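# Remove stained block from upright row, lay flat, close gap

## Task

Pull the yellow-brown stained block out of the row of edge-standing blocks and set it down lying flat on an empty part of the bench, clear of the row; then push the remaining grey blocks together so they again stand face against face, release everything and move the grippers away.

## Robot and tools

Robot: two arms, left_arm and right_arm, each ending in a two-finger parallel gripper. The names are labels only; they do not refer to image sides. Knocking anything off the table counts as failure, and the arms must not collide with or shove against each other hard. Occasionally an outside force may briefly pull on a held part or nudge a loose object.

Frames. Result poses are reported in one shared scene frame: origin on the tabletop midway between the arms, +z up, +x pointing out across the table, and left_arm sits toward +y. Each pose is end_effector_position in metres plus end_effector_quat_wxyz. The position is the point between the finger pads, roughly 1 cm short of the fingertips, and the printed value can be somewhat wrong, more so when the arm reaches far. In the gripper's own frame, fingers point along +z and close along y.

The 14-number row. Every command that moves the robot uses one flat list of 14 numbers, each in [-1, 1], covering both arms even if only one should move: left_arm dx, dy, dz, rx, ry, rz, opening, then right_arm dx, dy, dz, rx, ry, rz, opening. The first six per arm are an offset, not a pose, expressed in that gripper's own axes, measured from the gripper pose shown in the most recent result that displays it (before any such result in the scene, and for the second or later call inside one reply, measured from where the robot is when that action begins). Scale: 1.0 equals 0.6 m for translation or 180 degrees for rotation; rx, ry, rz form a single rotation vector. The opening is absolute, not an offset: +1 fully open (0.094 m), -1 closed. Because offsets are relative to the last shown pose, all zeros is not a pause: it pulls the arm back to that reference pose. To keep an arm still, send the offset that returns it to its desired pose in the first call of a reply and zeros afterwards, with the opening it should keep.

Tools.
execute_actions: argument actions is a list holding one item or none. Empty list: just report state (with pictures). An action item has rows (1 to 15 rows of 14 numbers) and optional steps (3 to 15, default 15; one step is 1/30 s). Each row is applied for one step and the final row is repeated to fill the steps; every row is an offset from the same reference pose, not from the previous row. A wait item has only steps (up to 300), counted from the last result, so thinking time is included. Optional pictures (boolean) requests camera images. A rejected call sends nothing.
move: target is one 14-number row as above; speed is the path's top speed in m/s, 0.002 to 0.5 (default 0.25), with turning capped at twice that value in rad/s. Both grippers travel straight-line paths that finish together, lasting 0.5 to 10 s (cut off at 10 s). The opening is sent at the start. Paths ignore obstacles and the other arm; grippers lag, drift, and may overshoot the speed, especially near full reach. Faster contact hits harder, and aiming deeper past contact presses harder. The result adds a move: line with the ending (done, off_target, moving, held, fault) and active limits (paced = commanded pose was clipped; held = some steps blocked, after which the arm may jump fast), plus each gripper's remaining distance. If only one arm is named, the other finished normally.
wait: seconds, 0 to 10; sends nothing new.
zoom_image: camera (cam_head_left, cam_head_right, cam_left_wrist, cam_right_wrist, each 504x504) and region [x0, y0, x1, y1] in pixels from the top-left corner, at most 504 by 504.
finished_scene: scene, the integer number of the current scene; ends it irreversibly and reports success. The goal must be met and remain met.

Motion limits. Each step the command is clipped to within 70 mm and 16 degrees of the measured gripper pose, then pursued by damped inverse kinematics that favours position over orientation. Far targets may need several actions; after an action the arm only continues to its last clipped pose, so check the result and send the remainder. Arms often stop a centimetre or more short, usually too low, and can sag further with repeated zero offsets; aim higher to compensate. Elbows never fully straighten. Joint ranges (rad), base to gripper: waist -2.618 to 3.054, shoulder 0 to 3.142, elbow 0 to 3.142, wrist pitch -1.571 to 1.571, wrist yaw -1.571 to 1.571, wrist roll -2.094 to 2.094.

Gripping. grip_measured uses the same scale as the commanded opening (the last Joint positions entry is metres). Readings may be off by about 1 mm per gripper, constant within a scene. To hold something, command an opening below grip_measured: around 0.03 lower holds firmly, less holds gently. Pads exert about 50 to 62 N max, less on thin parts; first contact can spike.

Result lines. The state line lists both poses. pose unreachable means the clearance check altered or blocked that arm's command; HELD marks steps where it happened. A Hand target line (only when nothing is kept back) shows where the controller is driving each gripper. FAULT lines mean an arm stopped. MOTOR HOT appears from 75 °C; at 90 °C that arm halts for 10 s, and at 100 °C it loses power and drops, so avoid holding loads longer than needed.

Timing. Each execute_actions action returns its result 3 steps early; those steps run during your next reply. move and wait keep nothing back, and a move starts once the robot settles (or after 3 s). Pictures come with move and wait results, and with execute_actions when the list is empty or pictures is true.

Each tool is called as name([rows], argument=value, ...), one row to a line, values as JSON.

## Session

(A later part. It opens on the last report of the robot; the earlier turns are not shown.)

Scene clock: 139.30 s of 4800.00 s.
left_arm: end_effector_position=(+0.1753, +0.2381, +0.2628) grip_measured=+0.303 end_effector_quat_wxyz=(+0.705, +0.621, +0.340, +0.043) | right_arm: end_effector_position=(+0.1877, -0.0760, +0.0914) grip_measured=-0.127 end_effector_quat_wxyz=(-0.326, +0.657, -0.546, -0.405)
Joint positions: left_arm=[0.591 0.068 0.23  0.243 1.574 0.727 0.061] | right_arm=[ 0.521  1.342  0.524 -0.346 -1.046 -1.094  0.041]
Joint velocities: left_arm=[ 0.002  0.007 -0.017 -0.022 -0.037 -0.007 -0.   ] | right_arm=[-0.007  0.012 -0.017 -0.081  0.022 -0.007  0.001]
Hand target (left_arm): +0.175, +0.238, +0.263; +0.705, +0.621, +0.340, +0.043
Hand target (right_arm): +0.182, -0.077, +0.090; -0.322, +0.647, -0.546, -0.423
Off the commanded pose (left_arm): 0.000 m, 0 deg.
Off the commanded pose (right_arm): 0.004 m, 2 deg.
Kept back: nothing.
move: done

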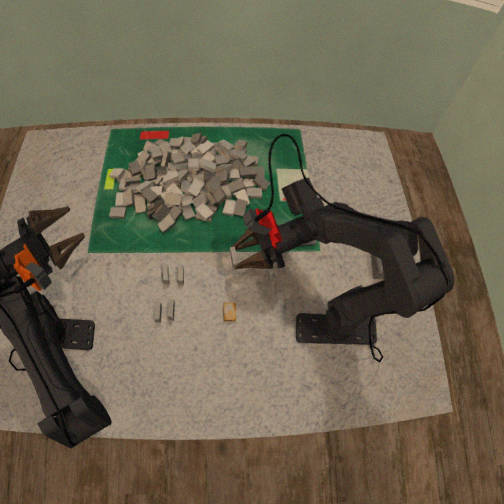

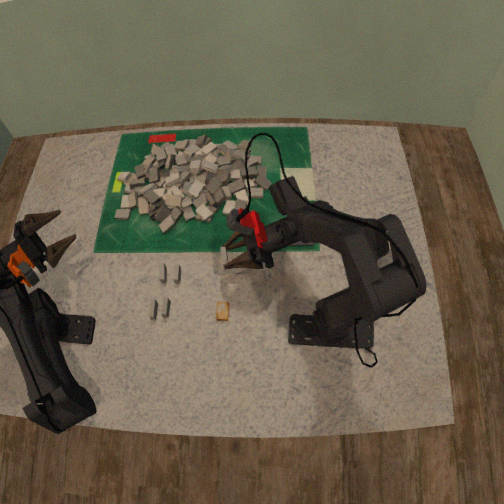

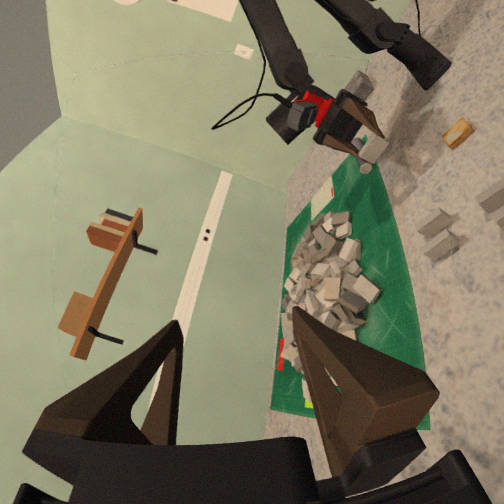

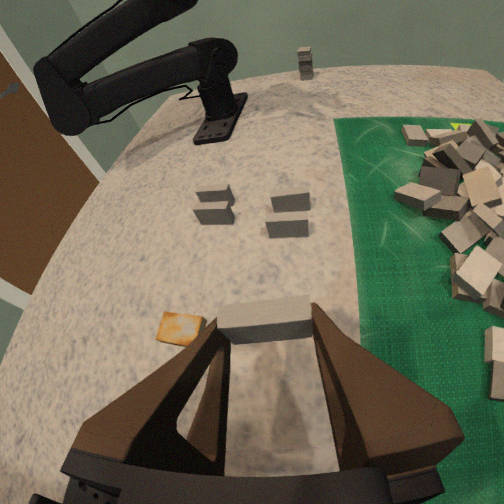

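move(target=[0,0,0,0,0,0,0.3,-0.005,-0.01,0.16,0.06,-0.015,0.024,-0.2], speed=0.15)

Scene clock: 141.13 s of 4800.00 s.
left_arm: end_effector_position=(+0.1753, +0.2381, +0.2629) grip_measured=+0.303 end_effector_quat_wxyz=(+0.705, +0.621, +0.339, +0.044) | right_arm: end_effector_position=(+0.1831, +0.0118, +0.0578) grip_measured=-0.127 end_effector_quat_wxyz=(-0.393, +0.590, -0.597, -0.376)
Joint positions: left_arm=[0.591 0.068 0.23  0.244 1.574 0.727 0.061] | right_arm=[ 0.953  1.591  0.316  0.751 -0.615 -0.339  0.041]
Joint velocities: left_arm=[ 0.007  0.007  0.002 -0.007  0.007  0.022  0.   ] | right_arm=[-0.007 -0.012 -0.002 -0.007 -0.007  0.051 -0.001]
Hand target (left_arm): +0.175, +0.238, +0.263; +0.705, +0.621, +0.340, +0.043
Hand target (right_arm): +0.177, +0.010, +0.053; -0.387, +0.590, -0.599, -0.379
Off the commanded pose (left_arm): 0.000 m, 0 deg.
Off the commanded pose (right_arm): 0.011 m, 1 deg.
Kept back: nothing.
move: off_target (right_arm)

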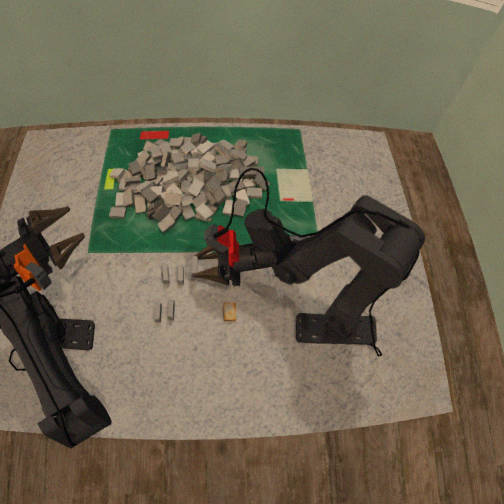

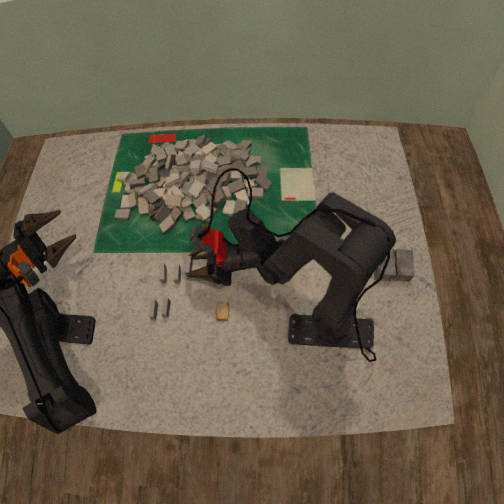

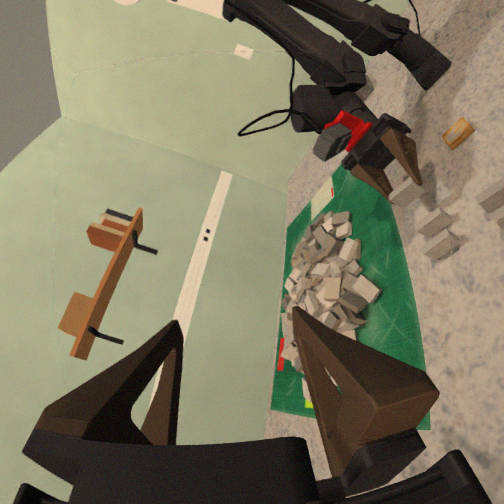

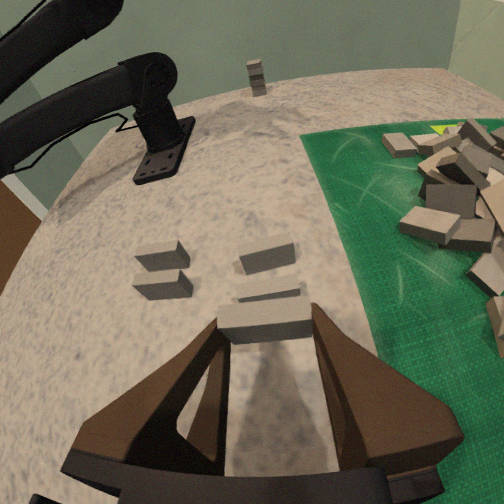

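move(target=[0,0,0,0,0,0,0.3,0.072,0.008,0.018,0,0,0,-0.2], speed=0.05)

Scene clock: 142.83 s of 4800.00 s.
left_arm: end_effector_position=(+0.1753, +0.2381, +0.2629) grip_measured=+0.303 end_effector_quat_wxyz=(+0.705, +0.621, +0.339, +0.044) | right_arm: end_effector_position=(+0.1816, +0.0099, +0.0191) grip_measured=-0.127 end_effector_quat_wxyz=(-0.396, +0.590, -0.595, -0.376)
Joint positions: left_arm=[0.591 0.068 0.23  0.244 1.574 0.727 0.061] | right_arm=[ 0.953  1.859  0.273  1.069 -0.616 -0.34   0.041]
Joint velocities: left_arm=[ 0.002 -0.007 -0.002  0.051  0.007 -0.037  0.   ] | right_arm=[-0.012  0.002 -0.027  0.022  0.022 -0.066  0.001]
Hand target (left_arm): +0.175, +0.238, +0.263; +0.705, +0.621, +0.339, +0.044
Hand target (right_arm): +0.179, +0.004, +0.015; -0.393, +0.590, -0.597, -0.376
Off the commanded pose (left_arm): 0.000 m, 0 deg.
Off the commanded pose (right_arm): 0.008 m, 0 deg.
Kept back: nothing.
move: done

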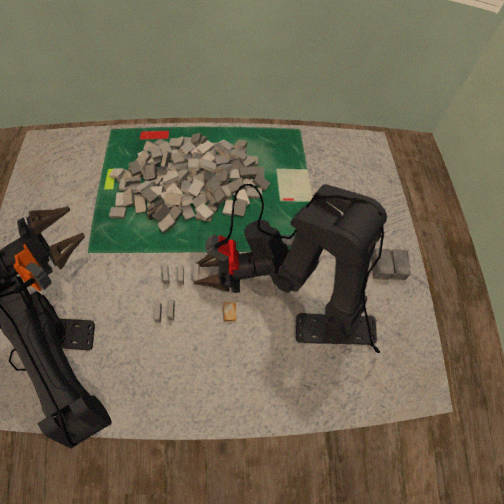

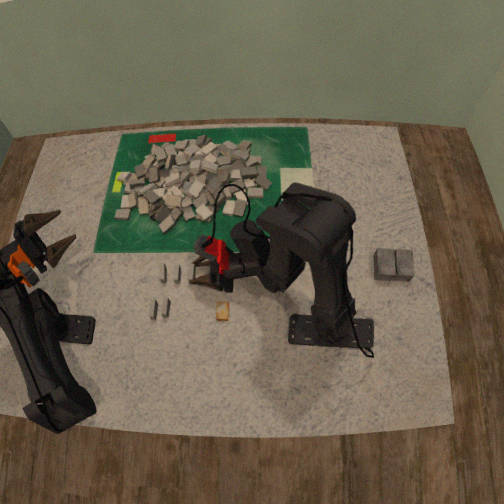

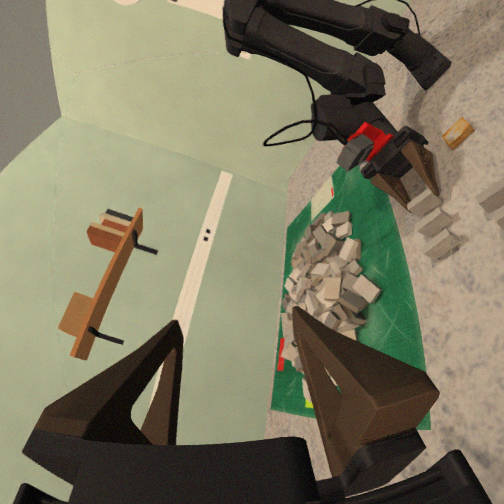

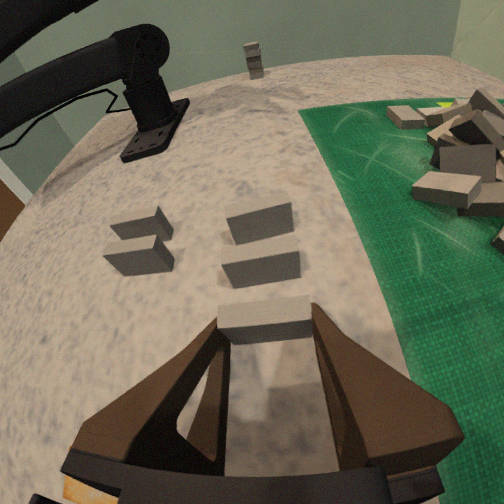

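move(target=[0,0,0,0,0,0,0.3,0.009,0,0.002,0,0,0,-0.2], speed=0.03)

move(target=[0,0,0,0,0,0,0.3,0,0,0,0,0,0,0.3])

move(target=[0,0,0,0,0,0,0.3,-0.17,0,-0.1,0,0,0,0.3], speed=0.15)

move(target=[0,0,0,0,0,0,0.6,0,0,0,0,0.36,0,0.3])

Scene clock: 143.77 s of 4800.00 s.
left_arm: end_effector_position=(+0.1753, +0.2381, +0.2630) grip_measured=+0.303 end_effector_quat_wxyz=(+0.705, +0.621, +0.339, +0.044) | right_arm: end_effector_position=(+0.1818, +0.0101, +0.0166) grip_measured=-0.127 end_effector_quat_wxyz=(-0.397, +0.590, -0.595, -0.375)
Joint positions: left_arm=[0.591 0.068 0.23  0.245 1.574 0.727 0.061] | right_arm=[ 0.953  1.879  0.273  1.091 -0.615 -0.34   0.041]
Joint velocities: left_arm=[-0.002 -0.017 -0.007 -0.022  0.007 -0.125 -0.001] | right_arm=[-0.012  0.017  0.002 -0.022  0.022 -0.022  0.001]
Hand target (left_arm): +0.175, +0.238, +0.263; +0.705, +0.621, +0.339, +0.044
Hand target (right_arm): +0.182, +0.009, +0.014; -0.396, +0.590, -0.595, -0.375
Off the commanded pose (left_arm): 0.000 m, 0 deg.
Off the commanded pose (right_arm): 0.003 m, 0 deg.
Kept back: nothing.
move: done

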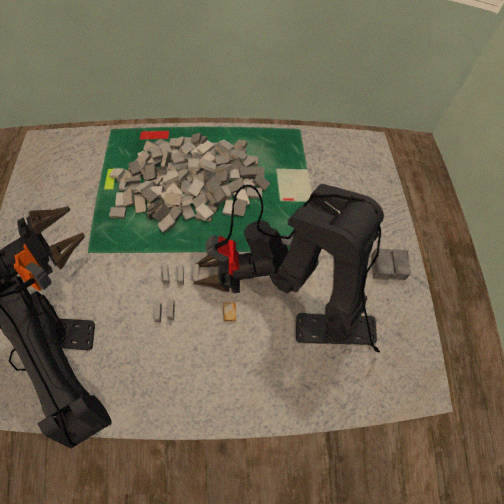

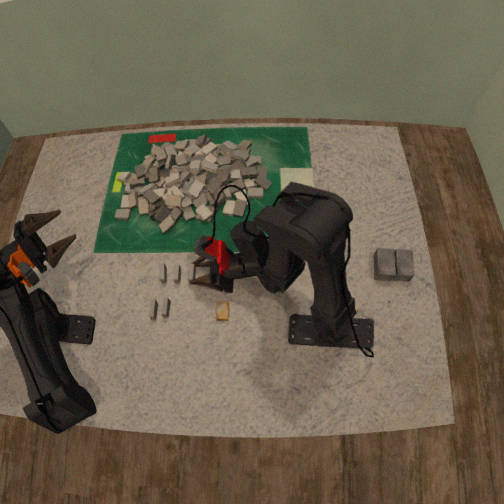

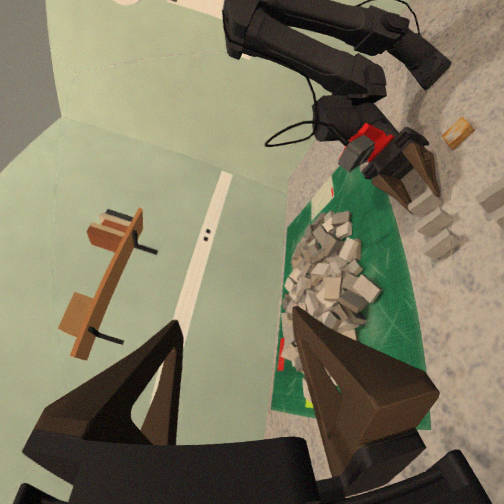

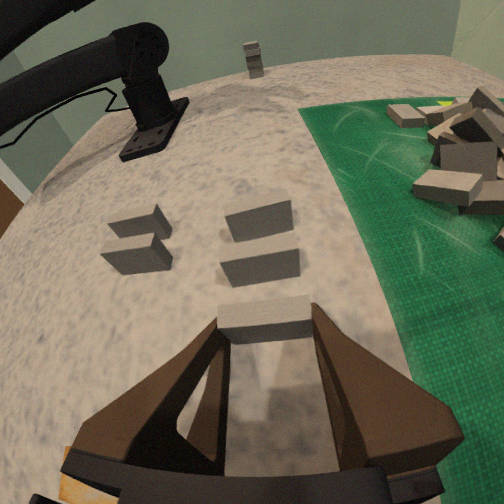

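Scene clock: 144.27 s of 4800.00 s.
left_arm: end_effector_position=(+0.1753, +0.2381, +0.2630) grip_measured=+0.303 end_effector_quat_wxyz=(+0.705, +0.621, +0.339, +0.045) | right_arm: end_effector_position=(+0.1818, +0.0101, +0.0166) grip_measured=+0.298 end_effector_quat_wxyz=(-0.397, +0.590, -0.595, -0.375)
Joint positions: left_arm=[0.591 0.068 0.23  0.246 1.574 0.727 0.061] | right_arm=[ 0.953  1.879  0.273  1.091 -0.615 -0.34   0.061]
Joint velocities: left_arm=[-0.007 -0.002  0.002 -0.007  0.007 -0.007 -0.001] | right_arm=[-0.002 -0.007 -0.017  0.007 -0.007 -0.081  0.001]
Hand target (left_arm): +0.175, +0.238, +0.263; +0.705, +0.621, +0.339, +0.044
Hand target (right_arm): +0.182, +0.010, +0.017; -0.397, +0.590, -0.595, -0.375
Off the commanded pose (left_arm): 0.000 m, 0 deg.
Off the commanded pose (right_arm): 0.000 m, 0 deg.
Kept back: nothing.
move: done

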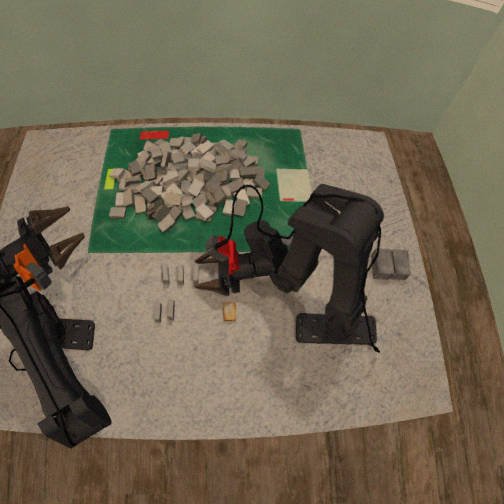

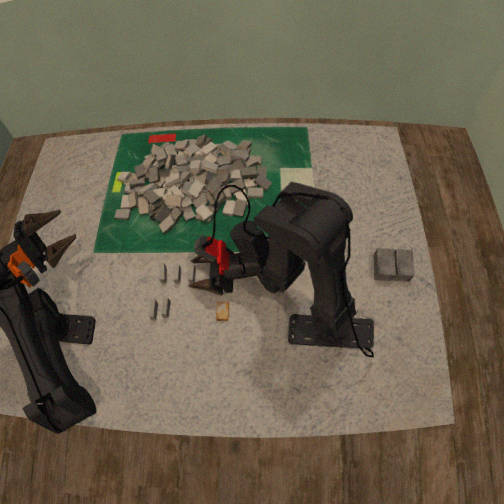

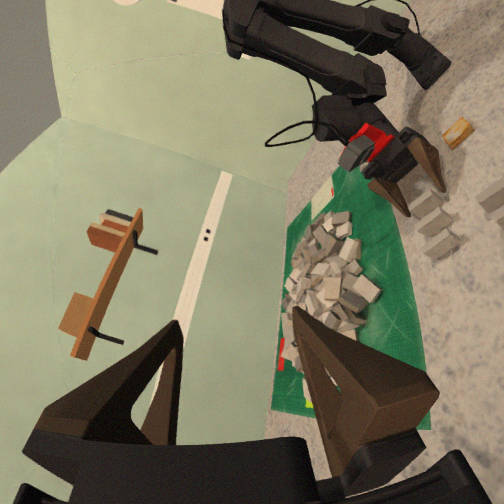

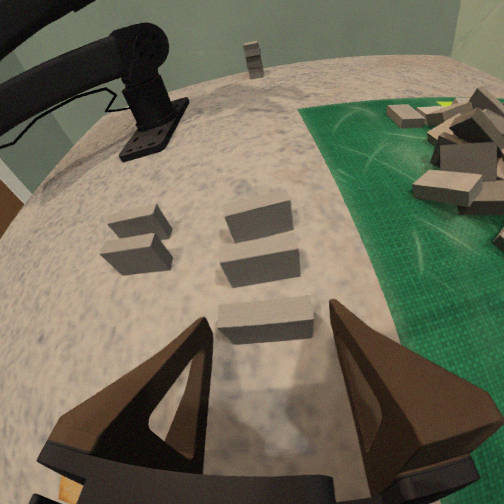

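Scene clock: 145.80 s of 4800.00 s.
left_arm: end_effector_position=(+0.1753, +0.2381, +0.2631) grip_measured=+0.303 end_effector_quat_wxyz=(+0.705, +0.621, +0.338, +0.045) | right_arm: end_effector_position=(+0.1754, -0.0055, +0.1237) grip_measured=+0.298 end_effector_quat_wxyz=(-0.392, +0.588, -0.599, -0.376)
Joint positions: left_arm=[0.591 0.068 0.23  0.247 1.574 0.727 0.061] | right_arm=[ 0.927  1.185  0.401  0.25  -0.636 -0.35   0.061]
Joint velocities: left_arm=[ 0.017  0.002 -0.007 -0.037 -0.022 -0.081 -0.001] | right_arm=[-0.007  0.002 -0.022 -0.066 -0.022  0.007  0.   ]
Hand target (left_arm): +0.175, +0.238, +0.263; +0.705, +0.621, +0.339, +0.045
Hand target (right_arm): +0.178, -0.004, +0.133; -0.397, +0.590, -0.595, -0.376
Off the commanded pose (left_arm): 0.000 m, 0 deg.
Off the commanded pose (right_arm): 0.011 m, 1 deg.
Kept back: nothing.
move: off_target (right_arm)

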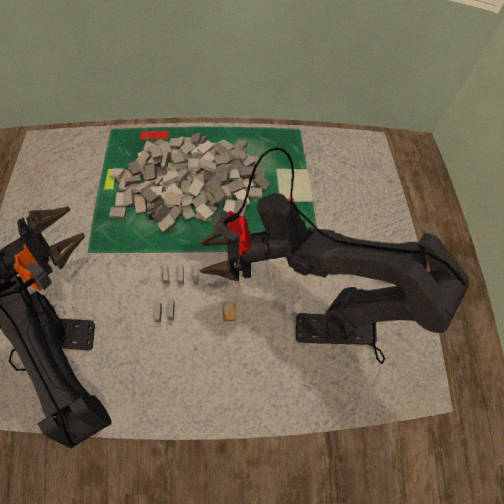

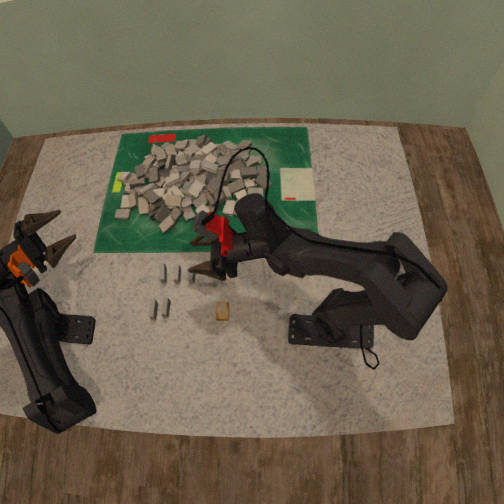

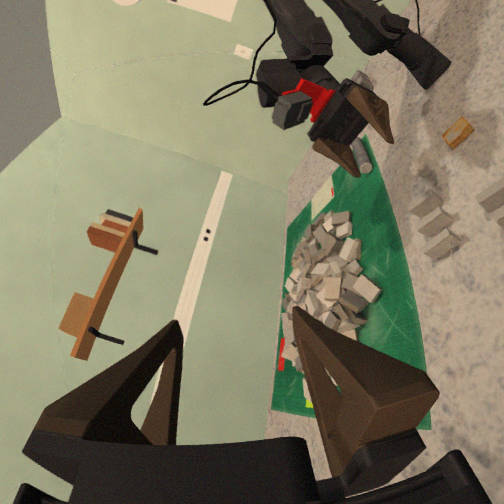

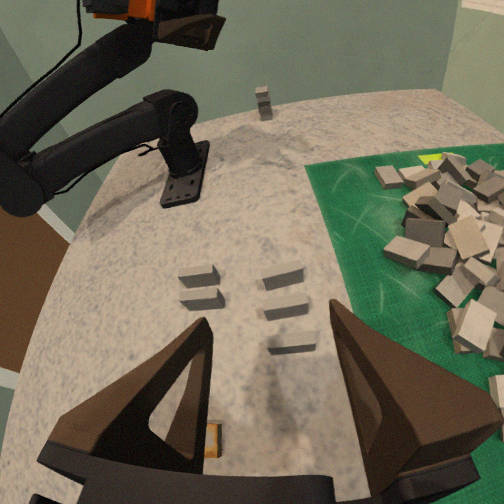

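Scene clock: 148.73 s of 4800.00 s.
left_arm: end_effector_position=(+0.1752, +0.2380, +0.2631) grip_measured=+0.597 end_effector_quat_wxyz=(+0.705, +0.622, +0.338, +0.045) | right_arm: end_effector_position=(+0.1758, -0.0095, +0.1228) grip_measured=+0.298 end_effector_quat_wxyz=(-0.019, +0.700, -0.714, +0.004)
Joint positions: left_arm=[0.591 0.068 0.23  0.247 1.574 0.727 0.075] | right_arm=[ 1.251  1.777  1.514 -1.275  0.021 -0.397  0.061]
Joint velocities: left_arm=[ 0.007 -0.002  0.002 -0.066 -0.037  0.051  0.001] | right_arm=[-0.017  0.012 -0.007  0.007  0.037 -0.051 -0.   ]
Hand target (left_arm): +0.175, +0.238, +0.263; +0.705, +0.621, +0.338, +0.045
Hand target (right_arm): +0.176, -0.006, +0.125; -0.019, +0.700, -0.714, +0.008
Off the commanded pose (left_arm): 0.000 m, 0 deg.
Off the commanded pose (right_arm): 0.004 m, 1 deg.
Kept back: nothing.
move: done

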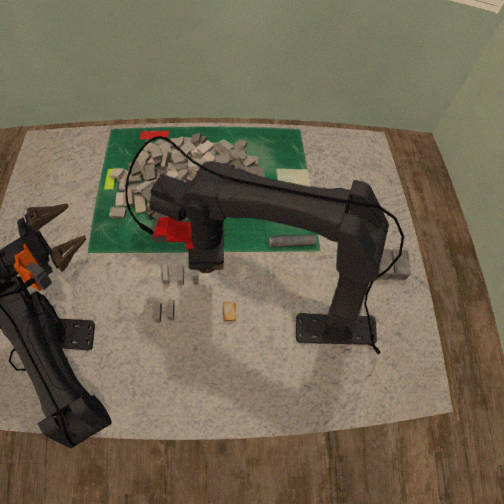

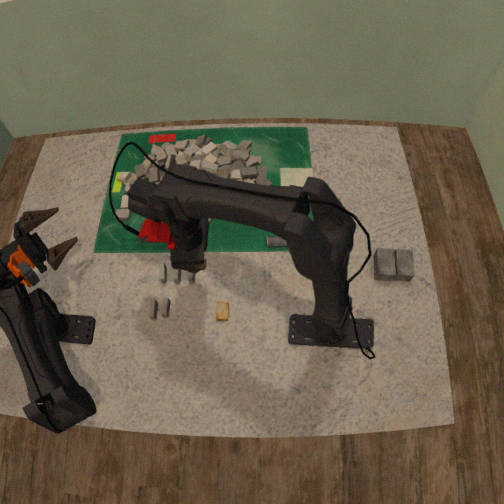

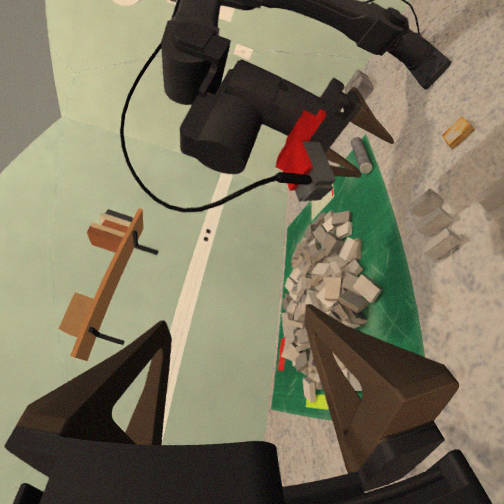

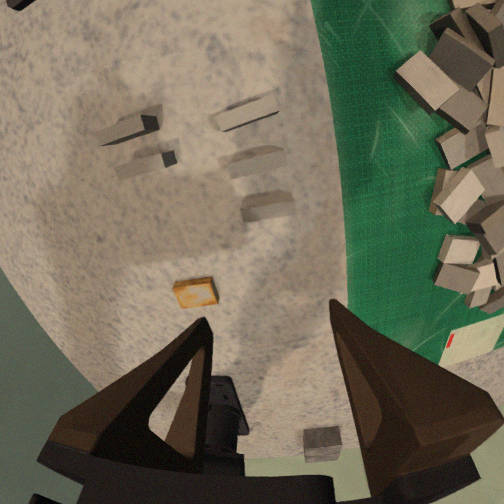

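execute_actions(actions=[])

Scene clock: 149.23 s of 4800.00 s.
left_arm: end_effector_position=(+0.1752, +0.2380, +0.2631) grip_measured=+0.597 end_effector_quat_wxyz=(+0.705, +0.622, +0.338, +0.045) | right_arm: end_effector_position=(+0.1757, -0.0098, +0.1228) grip_measured=+0.298 end_effector_quat_wxyz=(-0.018, +0.700, -0.714, +0.004)
Joint positions: left_arm=[0.591 0.068 0.23  0.247 1.574 0.727 0.075] | right_arm=[ 1.251  1.777  1.514 -1.276  0.022 -0.396  0.061]
Joint velocities: left_arm=[-0.002 -0.002 -0.012 -0.037 -0.007  0.007 -0.   ] | right_arm=[ 0.007  0.002 -0.007  0.037  0.051 -0.037  0.   ]
Hand target (left_arm): +0.175, +0.238, +0.263; +0.705, +0.621, +0.338, +0.045
Hand target (right_arm): +0.176, -0.006, +0.125; -0.019, +0.700, -0.714, +0.008
Off the commanded pose (left_arm): 0.000 m, 0 deg.
Off the commanded pose (right_arm): 0.004 m, 1 deg.
Kept back: nothing.
Steps of this call (steps 1 to 15: nothing new was sent). Readings (end_effector_position):
1: left_arm (+0.1752, +0.2380, +0.2631) | right_arm (+0.1757, -0.0095, +0.1228)
2: left_arm (+0.1752, +0.2380, +0.2631) | right_arm (+0.1757, -0.0096, +0.1228)
4: left_arm (+0.1752, +0.2380, +0.2631) | right_arm (+0.1756, -0.0097, +0.1228)
8: left_arm (+0.1752, +0.2380, +0.2631) | right_arm (+0.1756, -0.0097, +0.1228)
15: the state above

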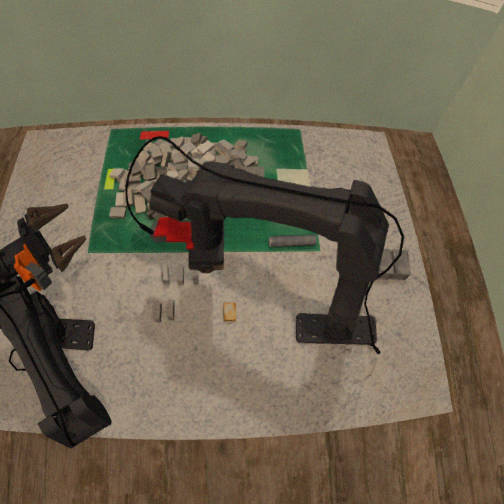

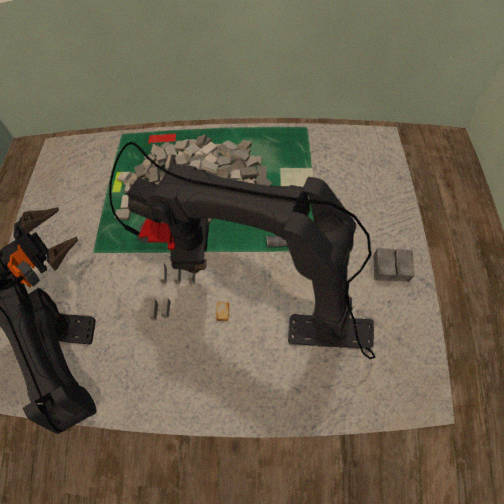

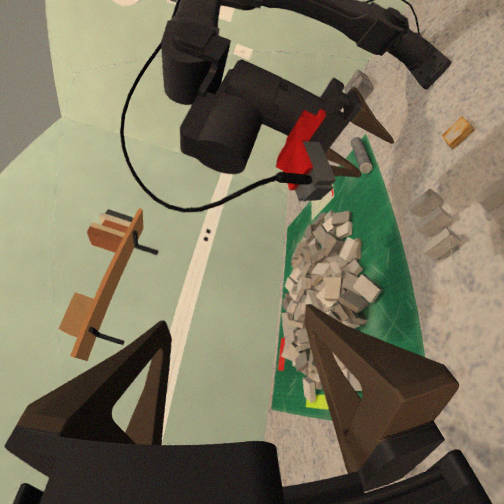

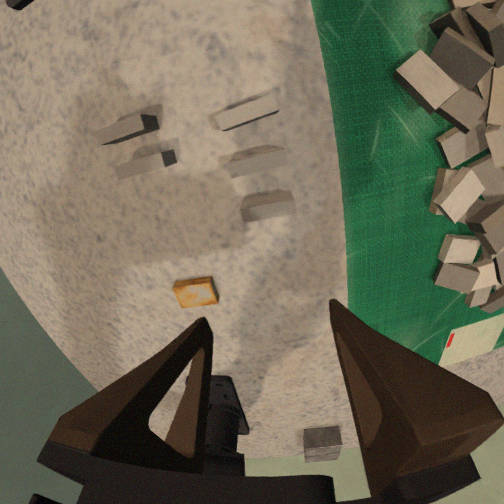

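move(target=[0,0,0,0,0,0,0.3,-0.029,-0.007,0.085,0,0,0,0.3])

move(target=[0,0,0,0,0,0,0.3,0,0,0.07,0,0,0,0.3], speed=0.1)

Scene clock: 150.50 s of 4800.00 s.
left_arm: end_effector_position=(+0.1752, +0.2380, +0.2632) grip_measured=+0.303 end_effector_quat_wxyz=(+0.705, +0.622, +0.338, +0.045) | right_arm: end_effector_position=(+0.1835, +0.0079, +0.0773) grip_measured=+0.298 end_effector_quat_wxyz=(-0.019, +0.700, -0.714, +0.004)
Joint positions: left_arm=[0.591 0.068 0.23  0.248 1.574 0.727 0.061] | right_arm=[ 1.251  1.867  1.445 -1.116  0.022 -0.396  0.061]
Joint velocities: left_arm=[ 0.012 -0.012 -0.002 -0.051 -0.066 -0.066 -0.   ] | right_arm=[-0.007  0.012 -0.027  0.022 -0.007 -0.022 -0.001]
Hand target (left_arm): +0.175, +0.238, +0.263; +0.705, +0.622, +0.338, +0.045
Hand target (right_arm): +0.181, +0.009, +0.073; -0.019, +0.700, -0.714, +0.004
Off the commanded pose (left_arm): 0.000 m, 0 deg.
Off the commanded pose (right_arm): 0.005 m, 0 deg.
Kept back: nothing.
move: done

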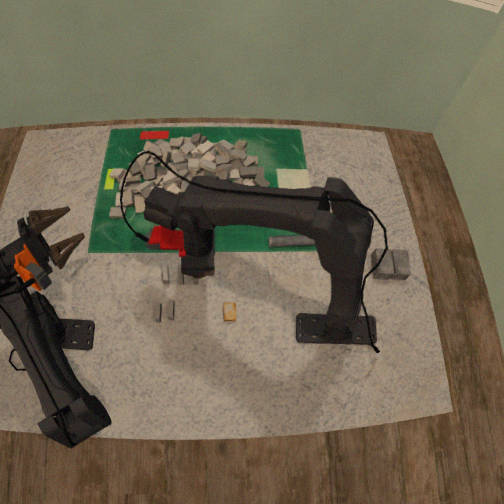

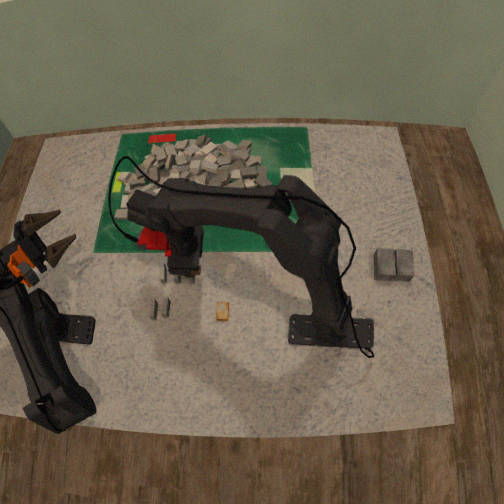

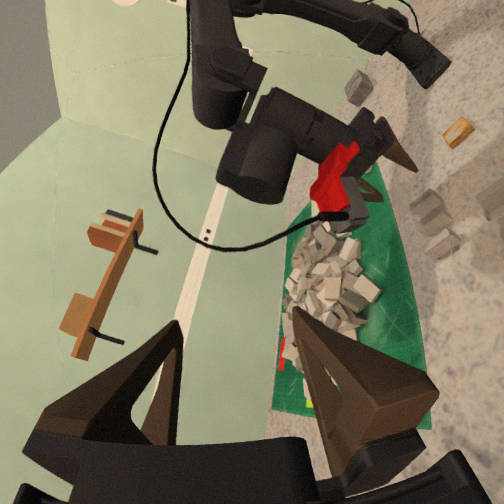

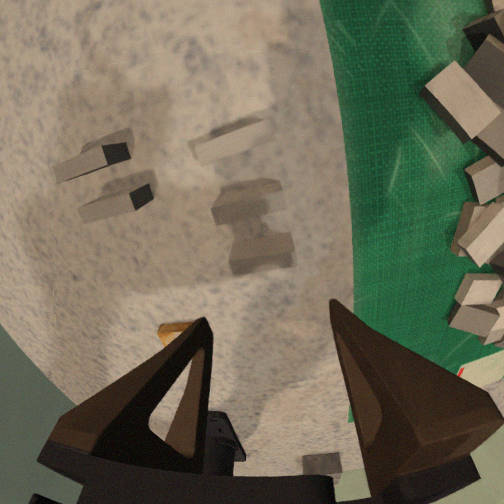

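Scene clock: 151.50 s of 4800.00 s.
left_arm: end_effector_position=(+0.1752, +0.2380, +0.2632) grip_measured=+0.303 end_effector_quat_wxyz=(+0.705, +0.622, +0.338, +0.046) | right_arm: end_effector_position=(+0.1849, +0.0110, +0.0426) grip_measured=+0.298 end_effector_quat_wxyz=(-0.024, +0.700, -0.714, +0.002)
Joint positions: left_arm=[0.591 0.068 0.23  0.249 1.574 0.727 0.061] | right_arm=[ 1.251  1.903  1.35  -0.975  0.022 -0.396  0.061]
Joint velocities: left_arm=[ 0.017 -0.002 -0.007  0.051 -0.037  0.007 -0.002] | right_arm=[ 0.007  0.007 -0.012 -0.007 -0.007  0.007  0.   ]
Hand target (left_arm): +0.175, +0.238, +0.263; +0.705, +0.622, +0.338, +0.045
Hand target (right_arm): +0.184, +0.009, +0.035; -0.019, +0.700, -0.714, +0.004
Off the commanded pose (left_arm): 0.000 m, 0 deg.
Off the commanded pose (right_arm): 0.008 m, 1 deg.
Kept back: nothing.
move: done

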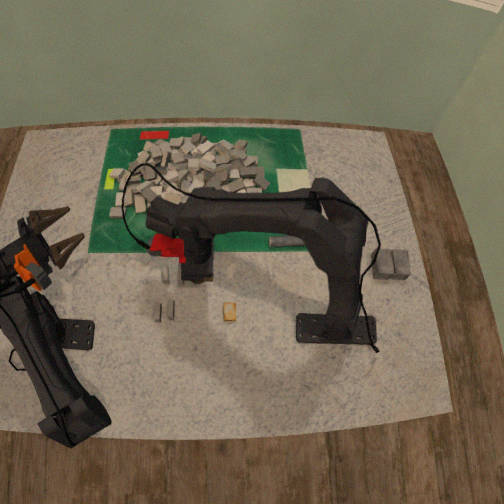

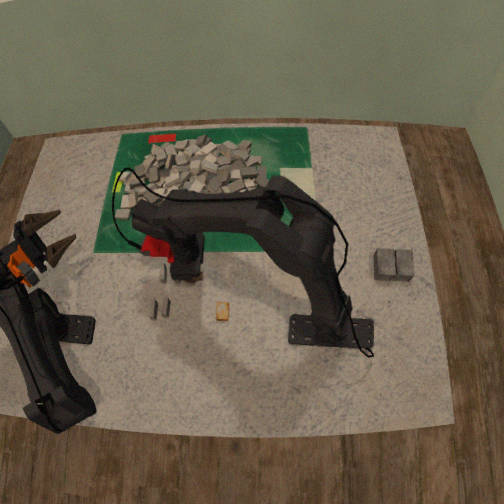

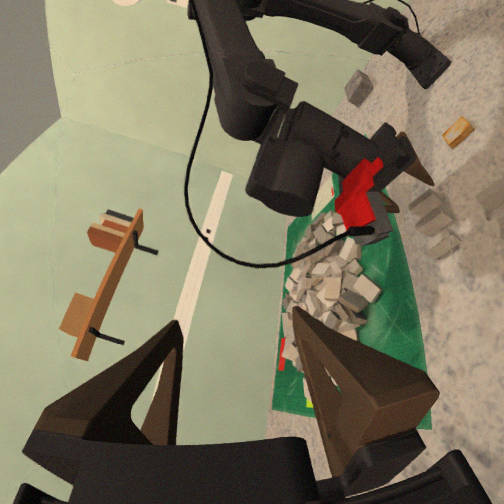

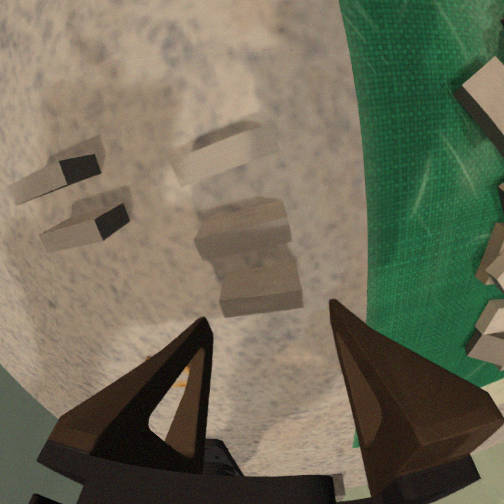

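move(target=[0,0,0,0,0,0,0.3,0.005,0.005,0.034,0,0,0,0.3], speed=0.05)

move(target=[0,0,0,0,0,0,0.3,0,0,0,0,0,0,-0.2])

move(target=[0,0,0,0,0,0,0.3,-0.05,0,-0.006,0,0,0,-0.2], speed=0.03)

Scene clock: 152.63 s of 4800.00 s.
left_arm: end_effector_position=(+0.1752, +0.2380, +0.2633) grip_measured=+0.303 end_effector_quat_wxyz=(+0.705, +0.622, +0.337, +0.046) | right_arm: end_effector_position=(+0.1852, +0.0118, +0.0317) grip_measured=+0.298 end_effector_quat_wxyz=(-0.033, +0.699, -0.714, -0.002)
Joint positions: left_arm=[0.591 0.068 0.23  0.25  1.574 0.727 0.061] | right_arm=[ 1.251  1.903  1.304 -0.91   0.022 -0.396  0.061]
Joint velocities: left_arm=[-0.017 -0.022  0.007 -0.051 -0.007  0.022  0.   ] | right_arm=[ 0.007  0.007 -0.002 -0.022 -0.022 -0.066  0.   ]
Hand target (left_arm): +0.175, +0.238, +0.263; +0.705, +0.622, +0.338, +0.046
Hand target (right_arm): +0.182, +0.009, +0.022; -0.024, +0.700, -0.714, +0.002
Off the commanded pose (left_arm): 0.000 m, 0 deg.
Off the commanded pose (right_arm): 0.011 m, 1 deg.
Kept back: nothing.
move: off_target (right_arm)

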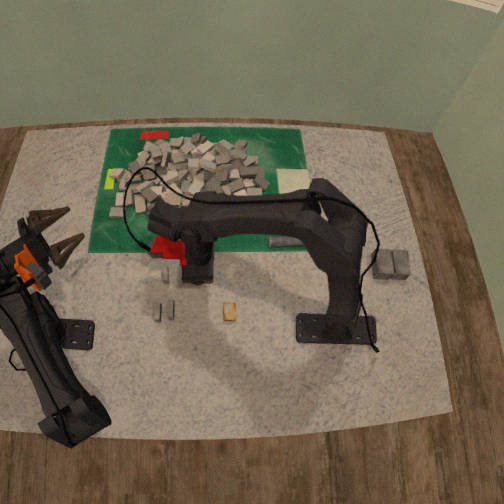

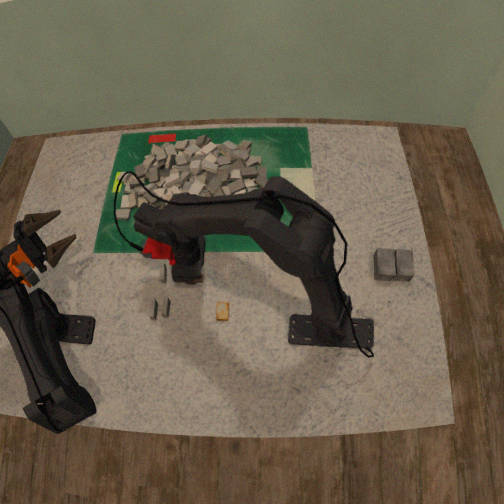

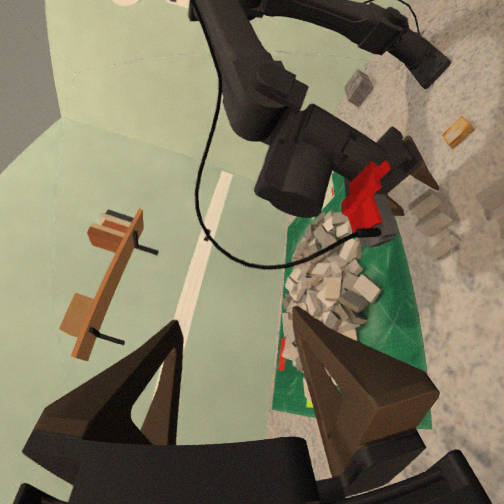

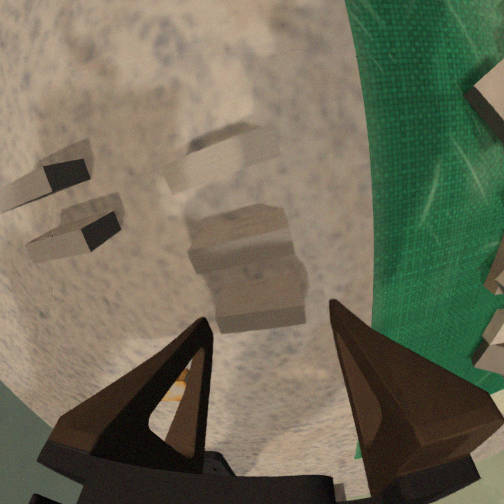

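Scene clock: 153.13 s of 4800.00 s.
left_arm: end_effector_position=(+0.1752, +0.2380, +0.2633) grip_measured=+0.303 end_effector_quat_wxyz=(+0.705, +0.622, +0.337, +0.046) | right_arm: end_effector_position=(+0.1850, +0.0117, +0.0317) grip_measured=-0.156 end_effector_quat_wxyz=(-0.033, +0.699, -0.714, -0.002)
Joint positions: left_arm=[0.591 0.068 0.23  0.25  1.574 0.727 0.061] | right_arm=[ 1.251  1.903  1.304 -0.91   0.021 -0.396  0.04 ]
Joint velocities: left_arm=[-0.002 -0.012 -0.002 -0.037  0.022 -0.022  0.001] | right_arm=[-0.007 -0.017 -0.002 -0.037 -0.007 -0.007  0.001]
Hand target (left_arm): +0.175, +0.238, +0.263; +0.705, +0.622, +0.337, +0.046
Hand target (right_arm): +0.185, +0.012, +0.032; -0.033, +0.699, -0.714, -0.002
Off the commanded pose (left_arm): 0.000 m, 0 deg.
Off the commanded pose (right_arm): 0.000 m, 0 deg.
Kept back: nothing.
move: done

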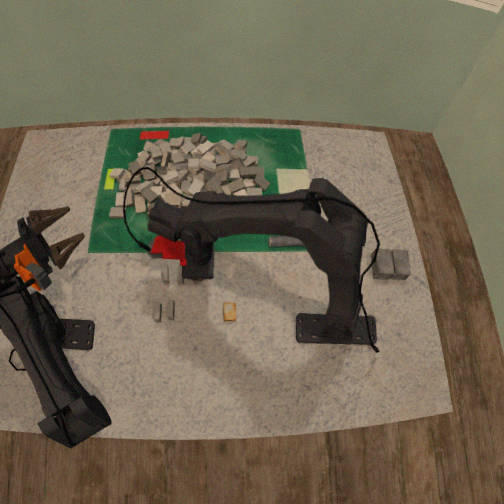

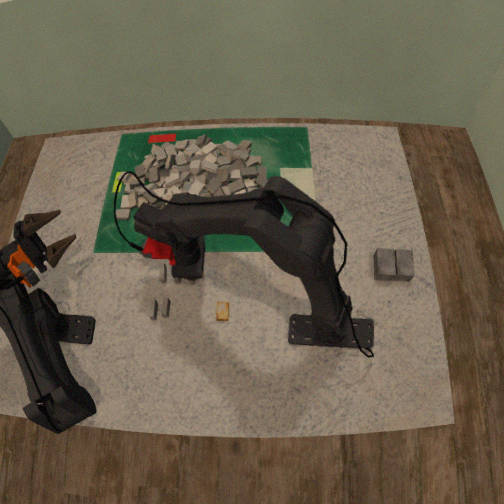

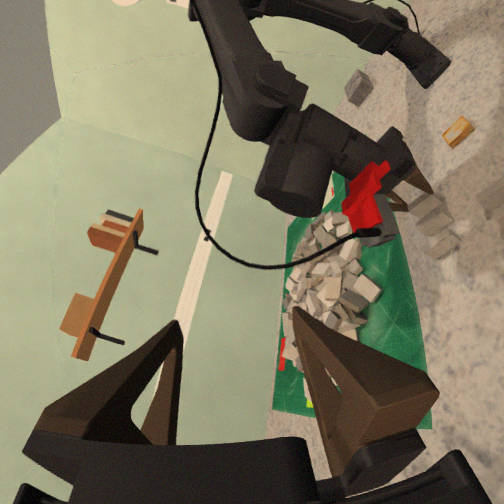

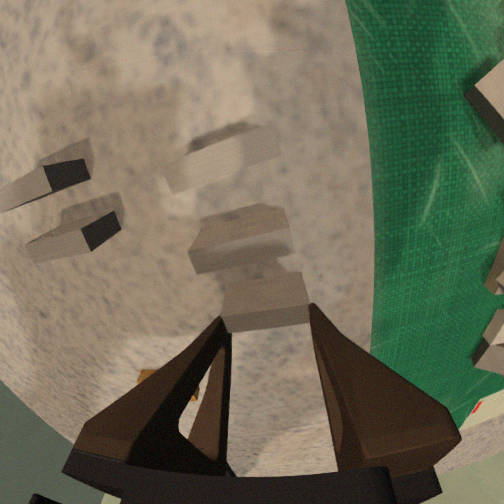

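Scene clock: 154.37 s of 4800.00 s.
left_arm: end_effector_position=(+0.1752, +0.2380, +0.2633) grip_measured=+0.303 end_effector_quat_wxyz=(+0.705, +0.622, +0.337, +0.046) | right_arm: end_effector_position=(+0.1861, +0.0362, +0.0341) grip_measured=-0.156 end_effector_quat_wxyz=(-0.032, +0.700, -0.714, -0.002)
Joint positions: left_arm=[0.591 0.068 0.23  0.251 1.574 0.727 0.061] | right_arm=[ 1.274  1.982  1.424 -0.952  0.021 -0.373  0.04 ]
Joint velocities: left_arm=[ 0.007 -0.002  0.002  0.037  0.007  0.037 -0.   ] | right_arm=[ 0.002 -0.007 -0.002 -0.037  0.051  0.007  0.   ]
Hand target (left_arm): +0.175, +0.238, +0.263; +0.705, +0.622, +0.337, +0.046
Hand target (right_arm): +0.185, +0.041, +0.037; -0.033, +0.699, -0.714, -0.002
Off the commanded pose (left_arm): 0.000 m, 0 deg.
Off the commanded pose (right_arm): 0.006 m, 0 deg.
Kept back: nothing.
move: done

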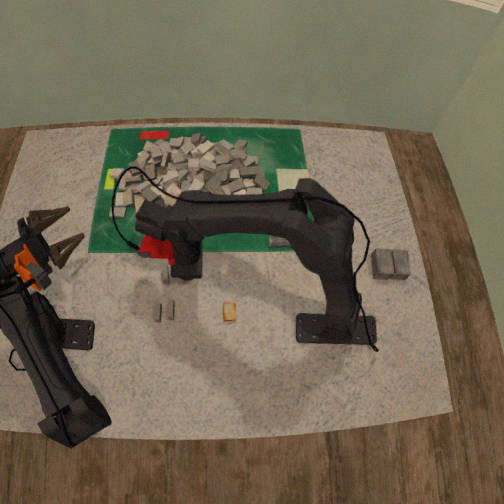

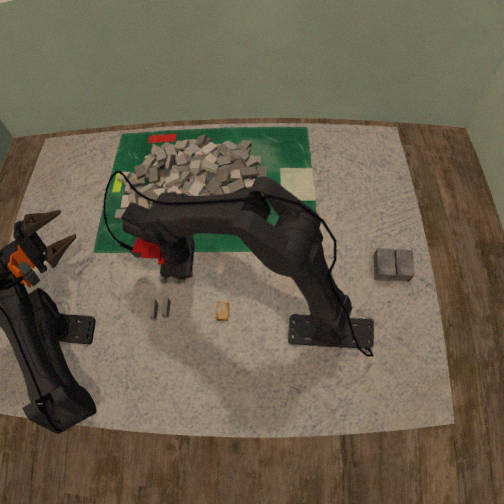

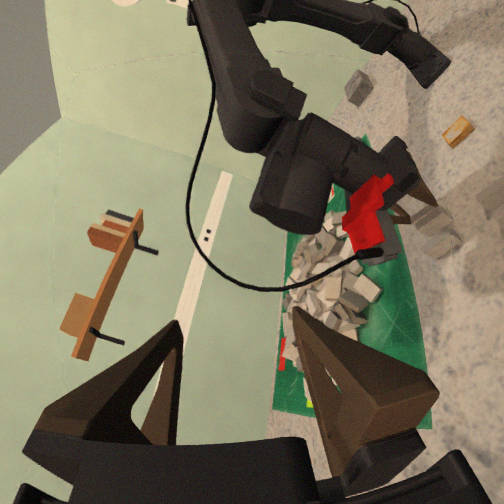

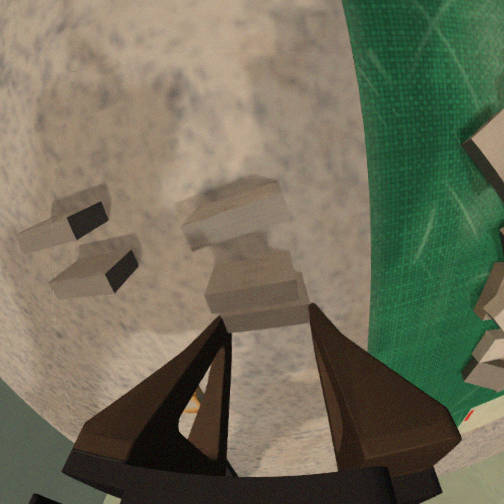

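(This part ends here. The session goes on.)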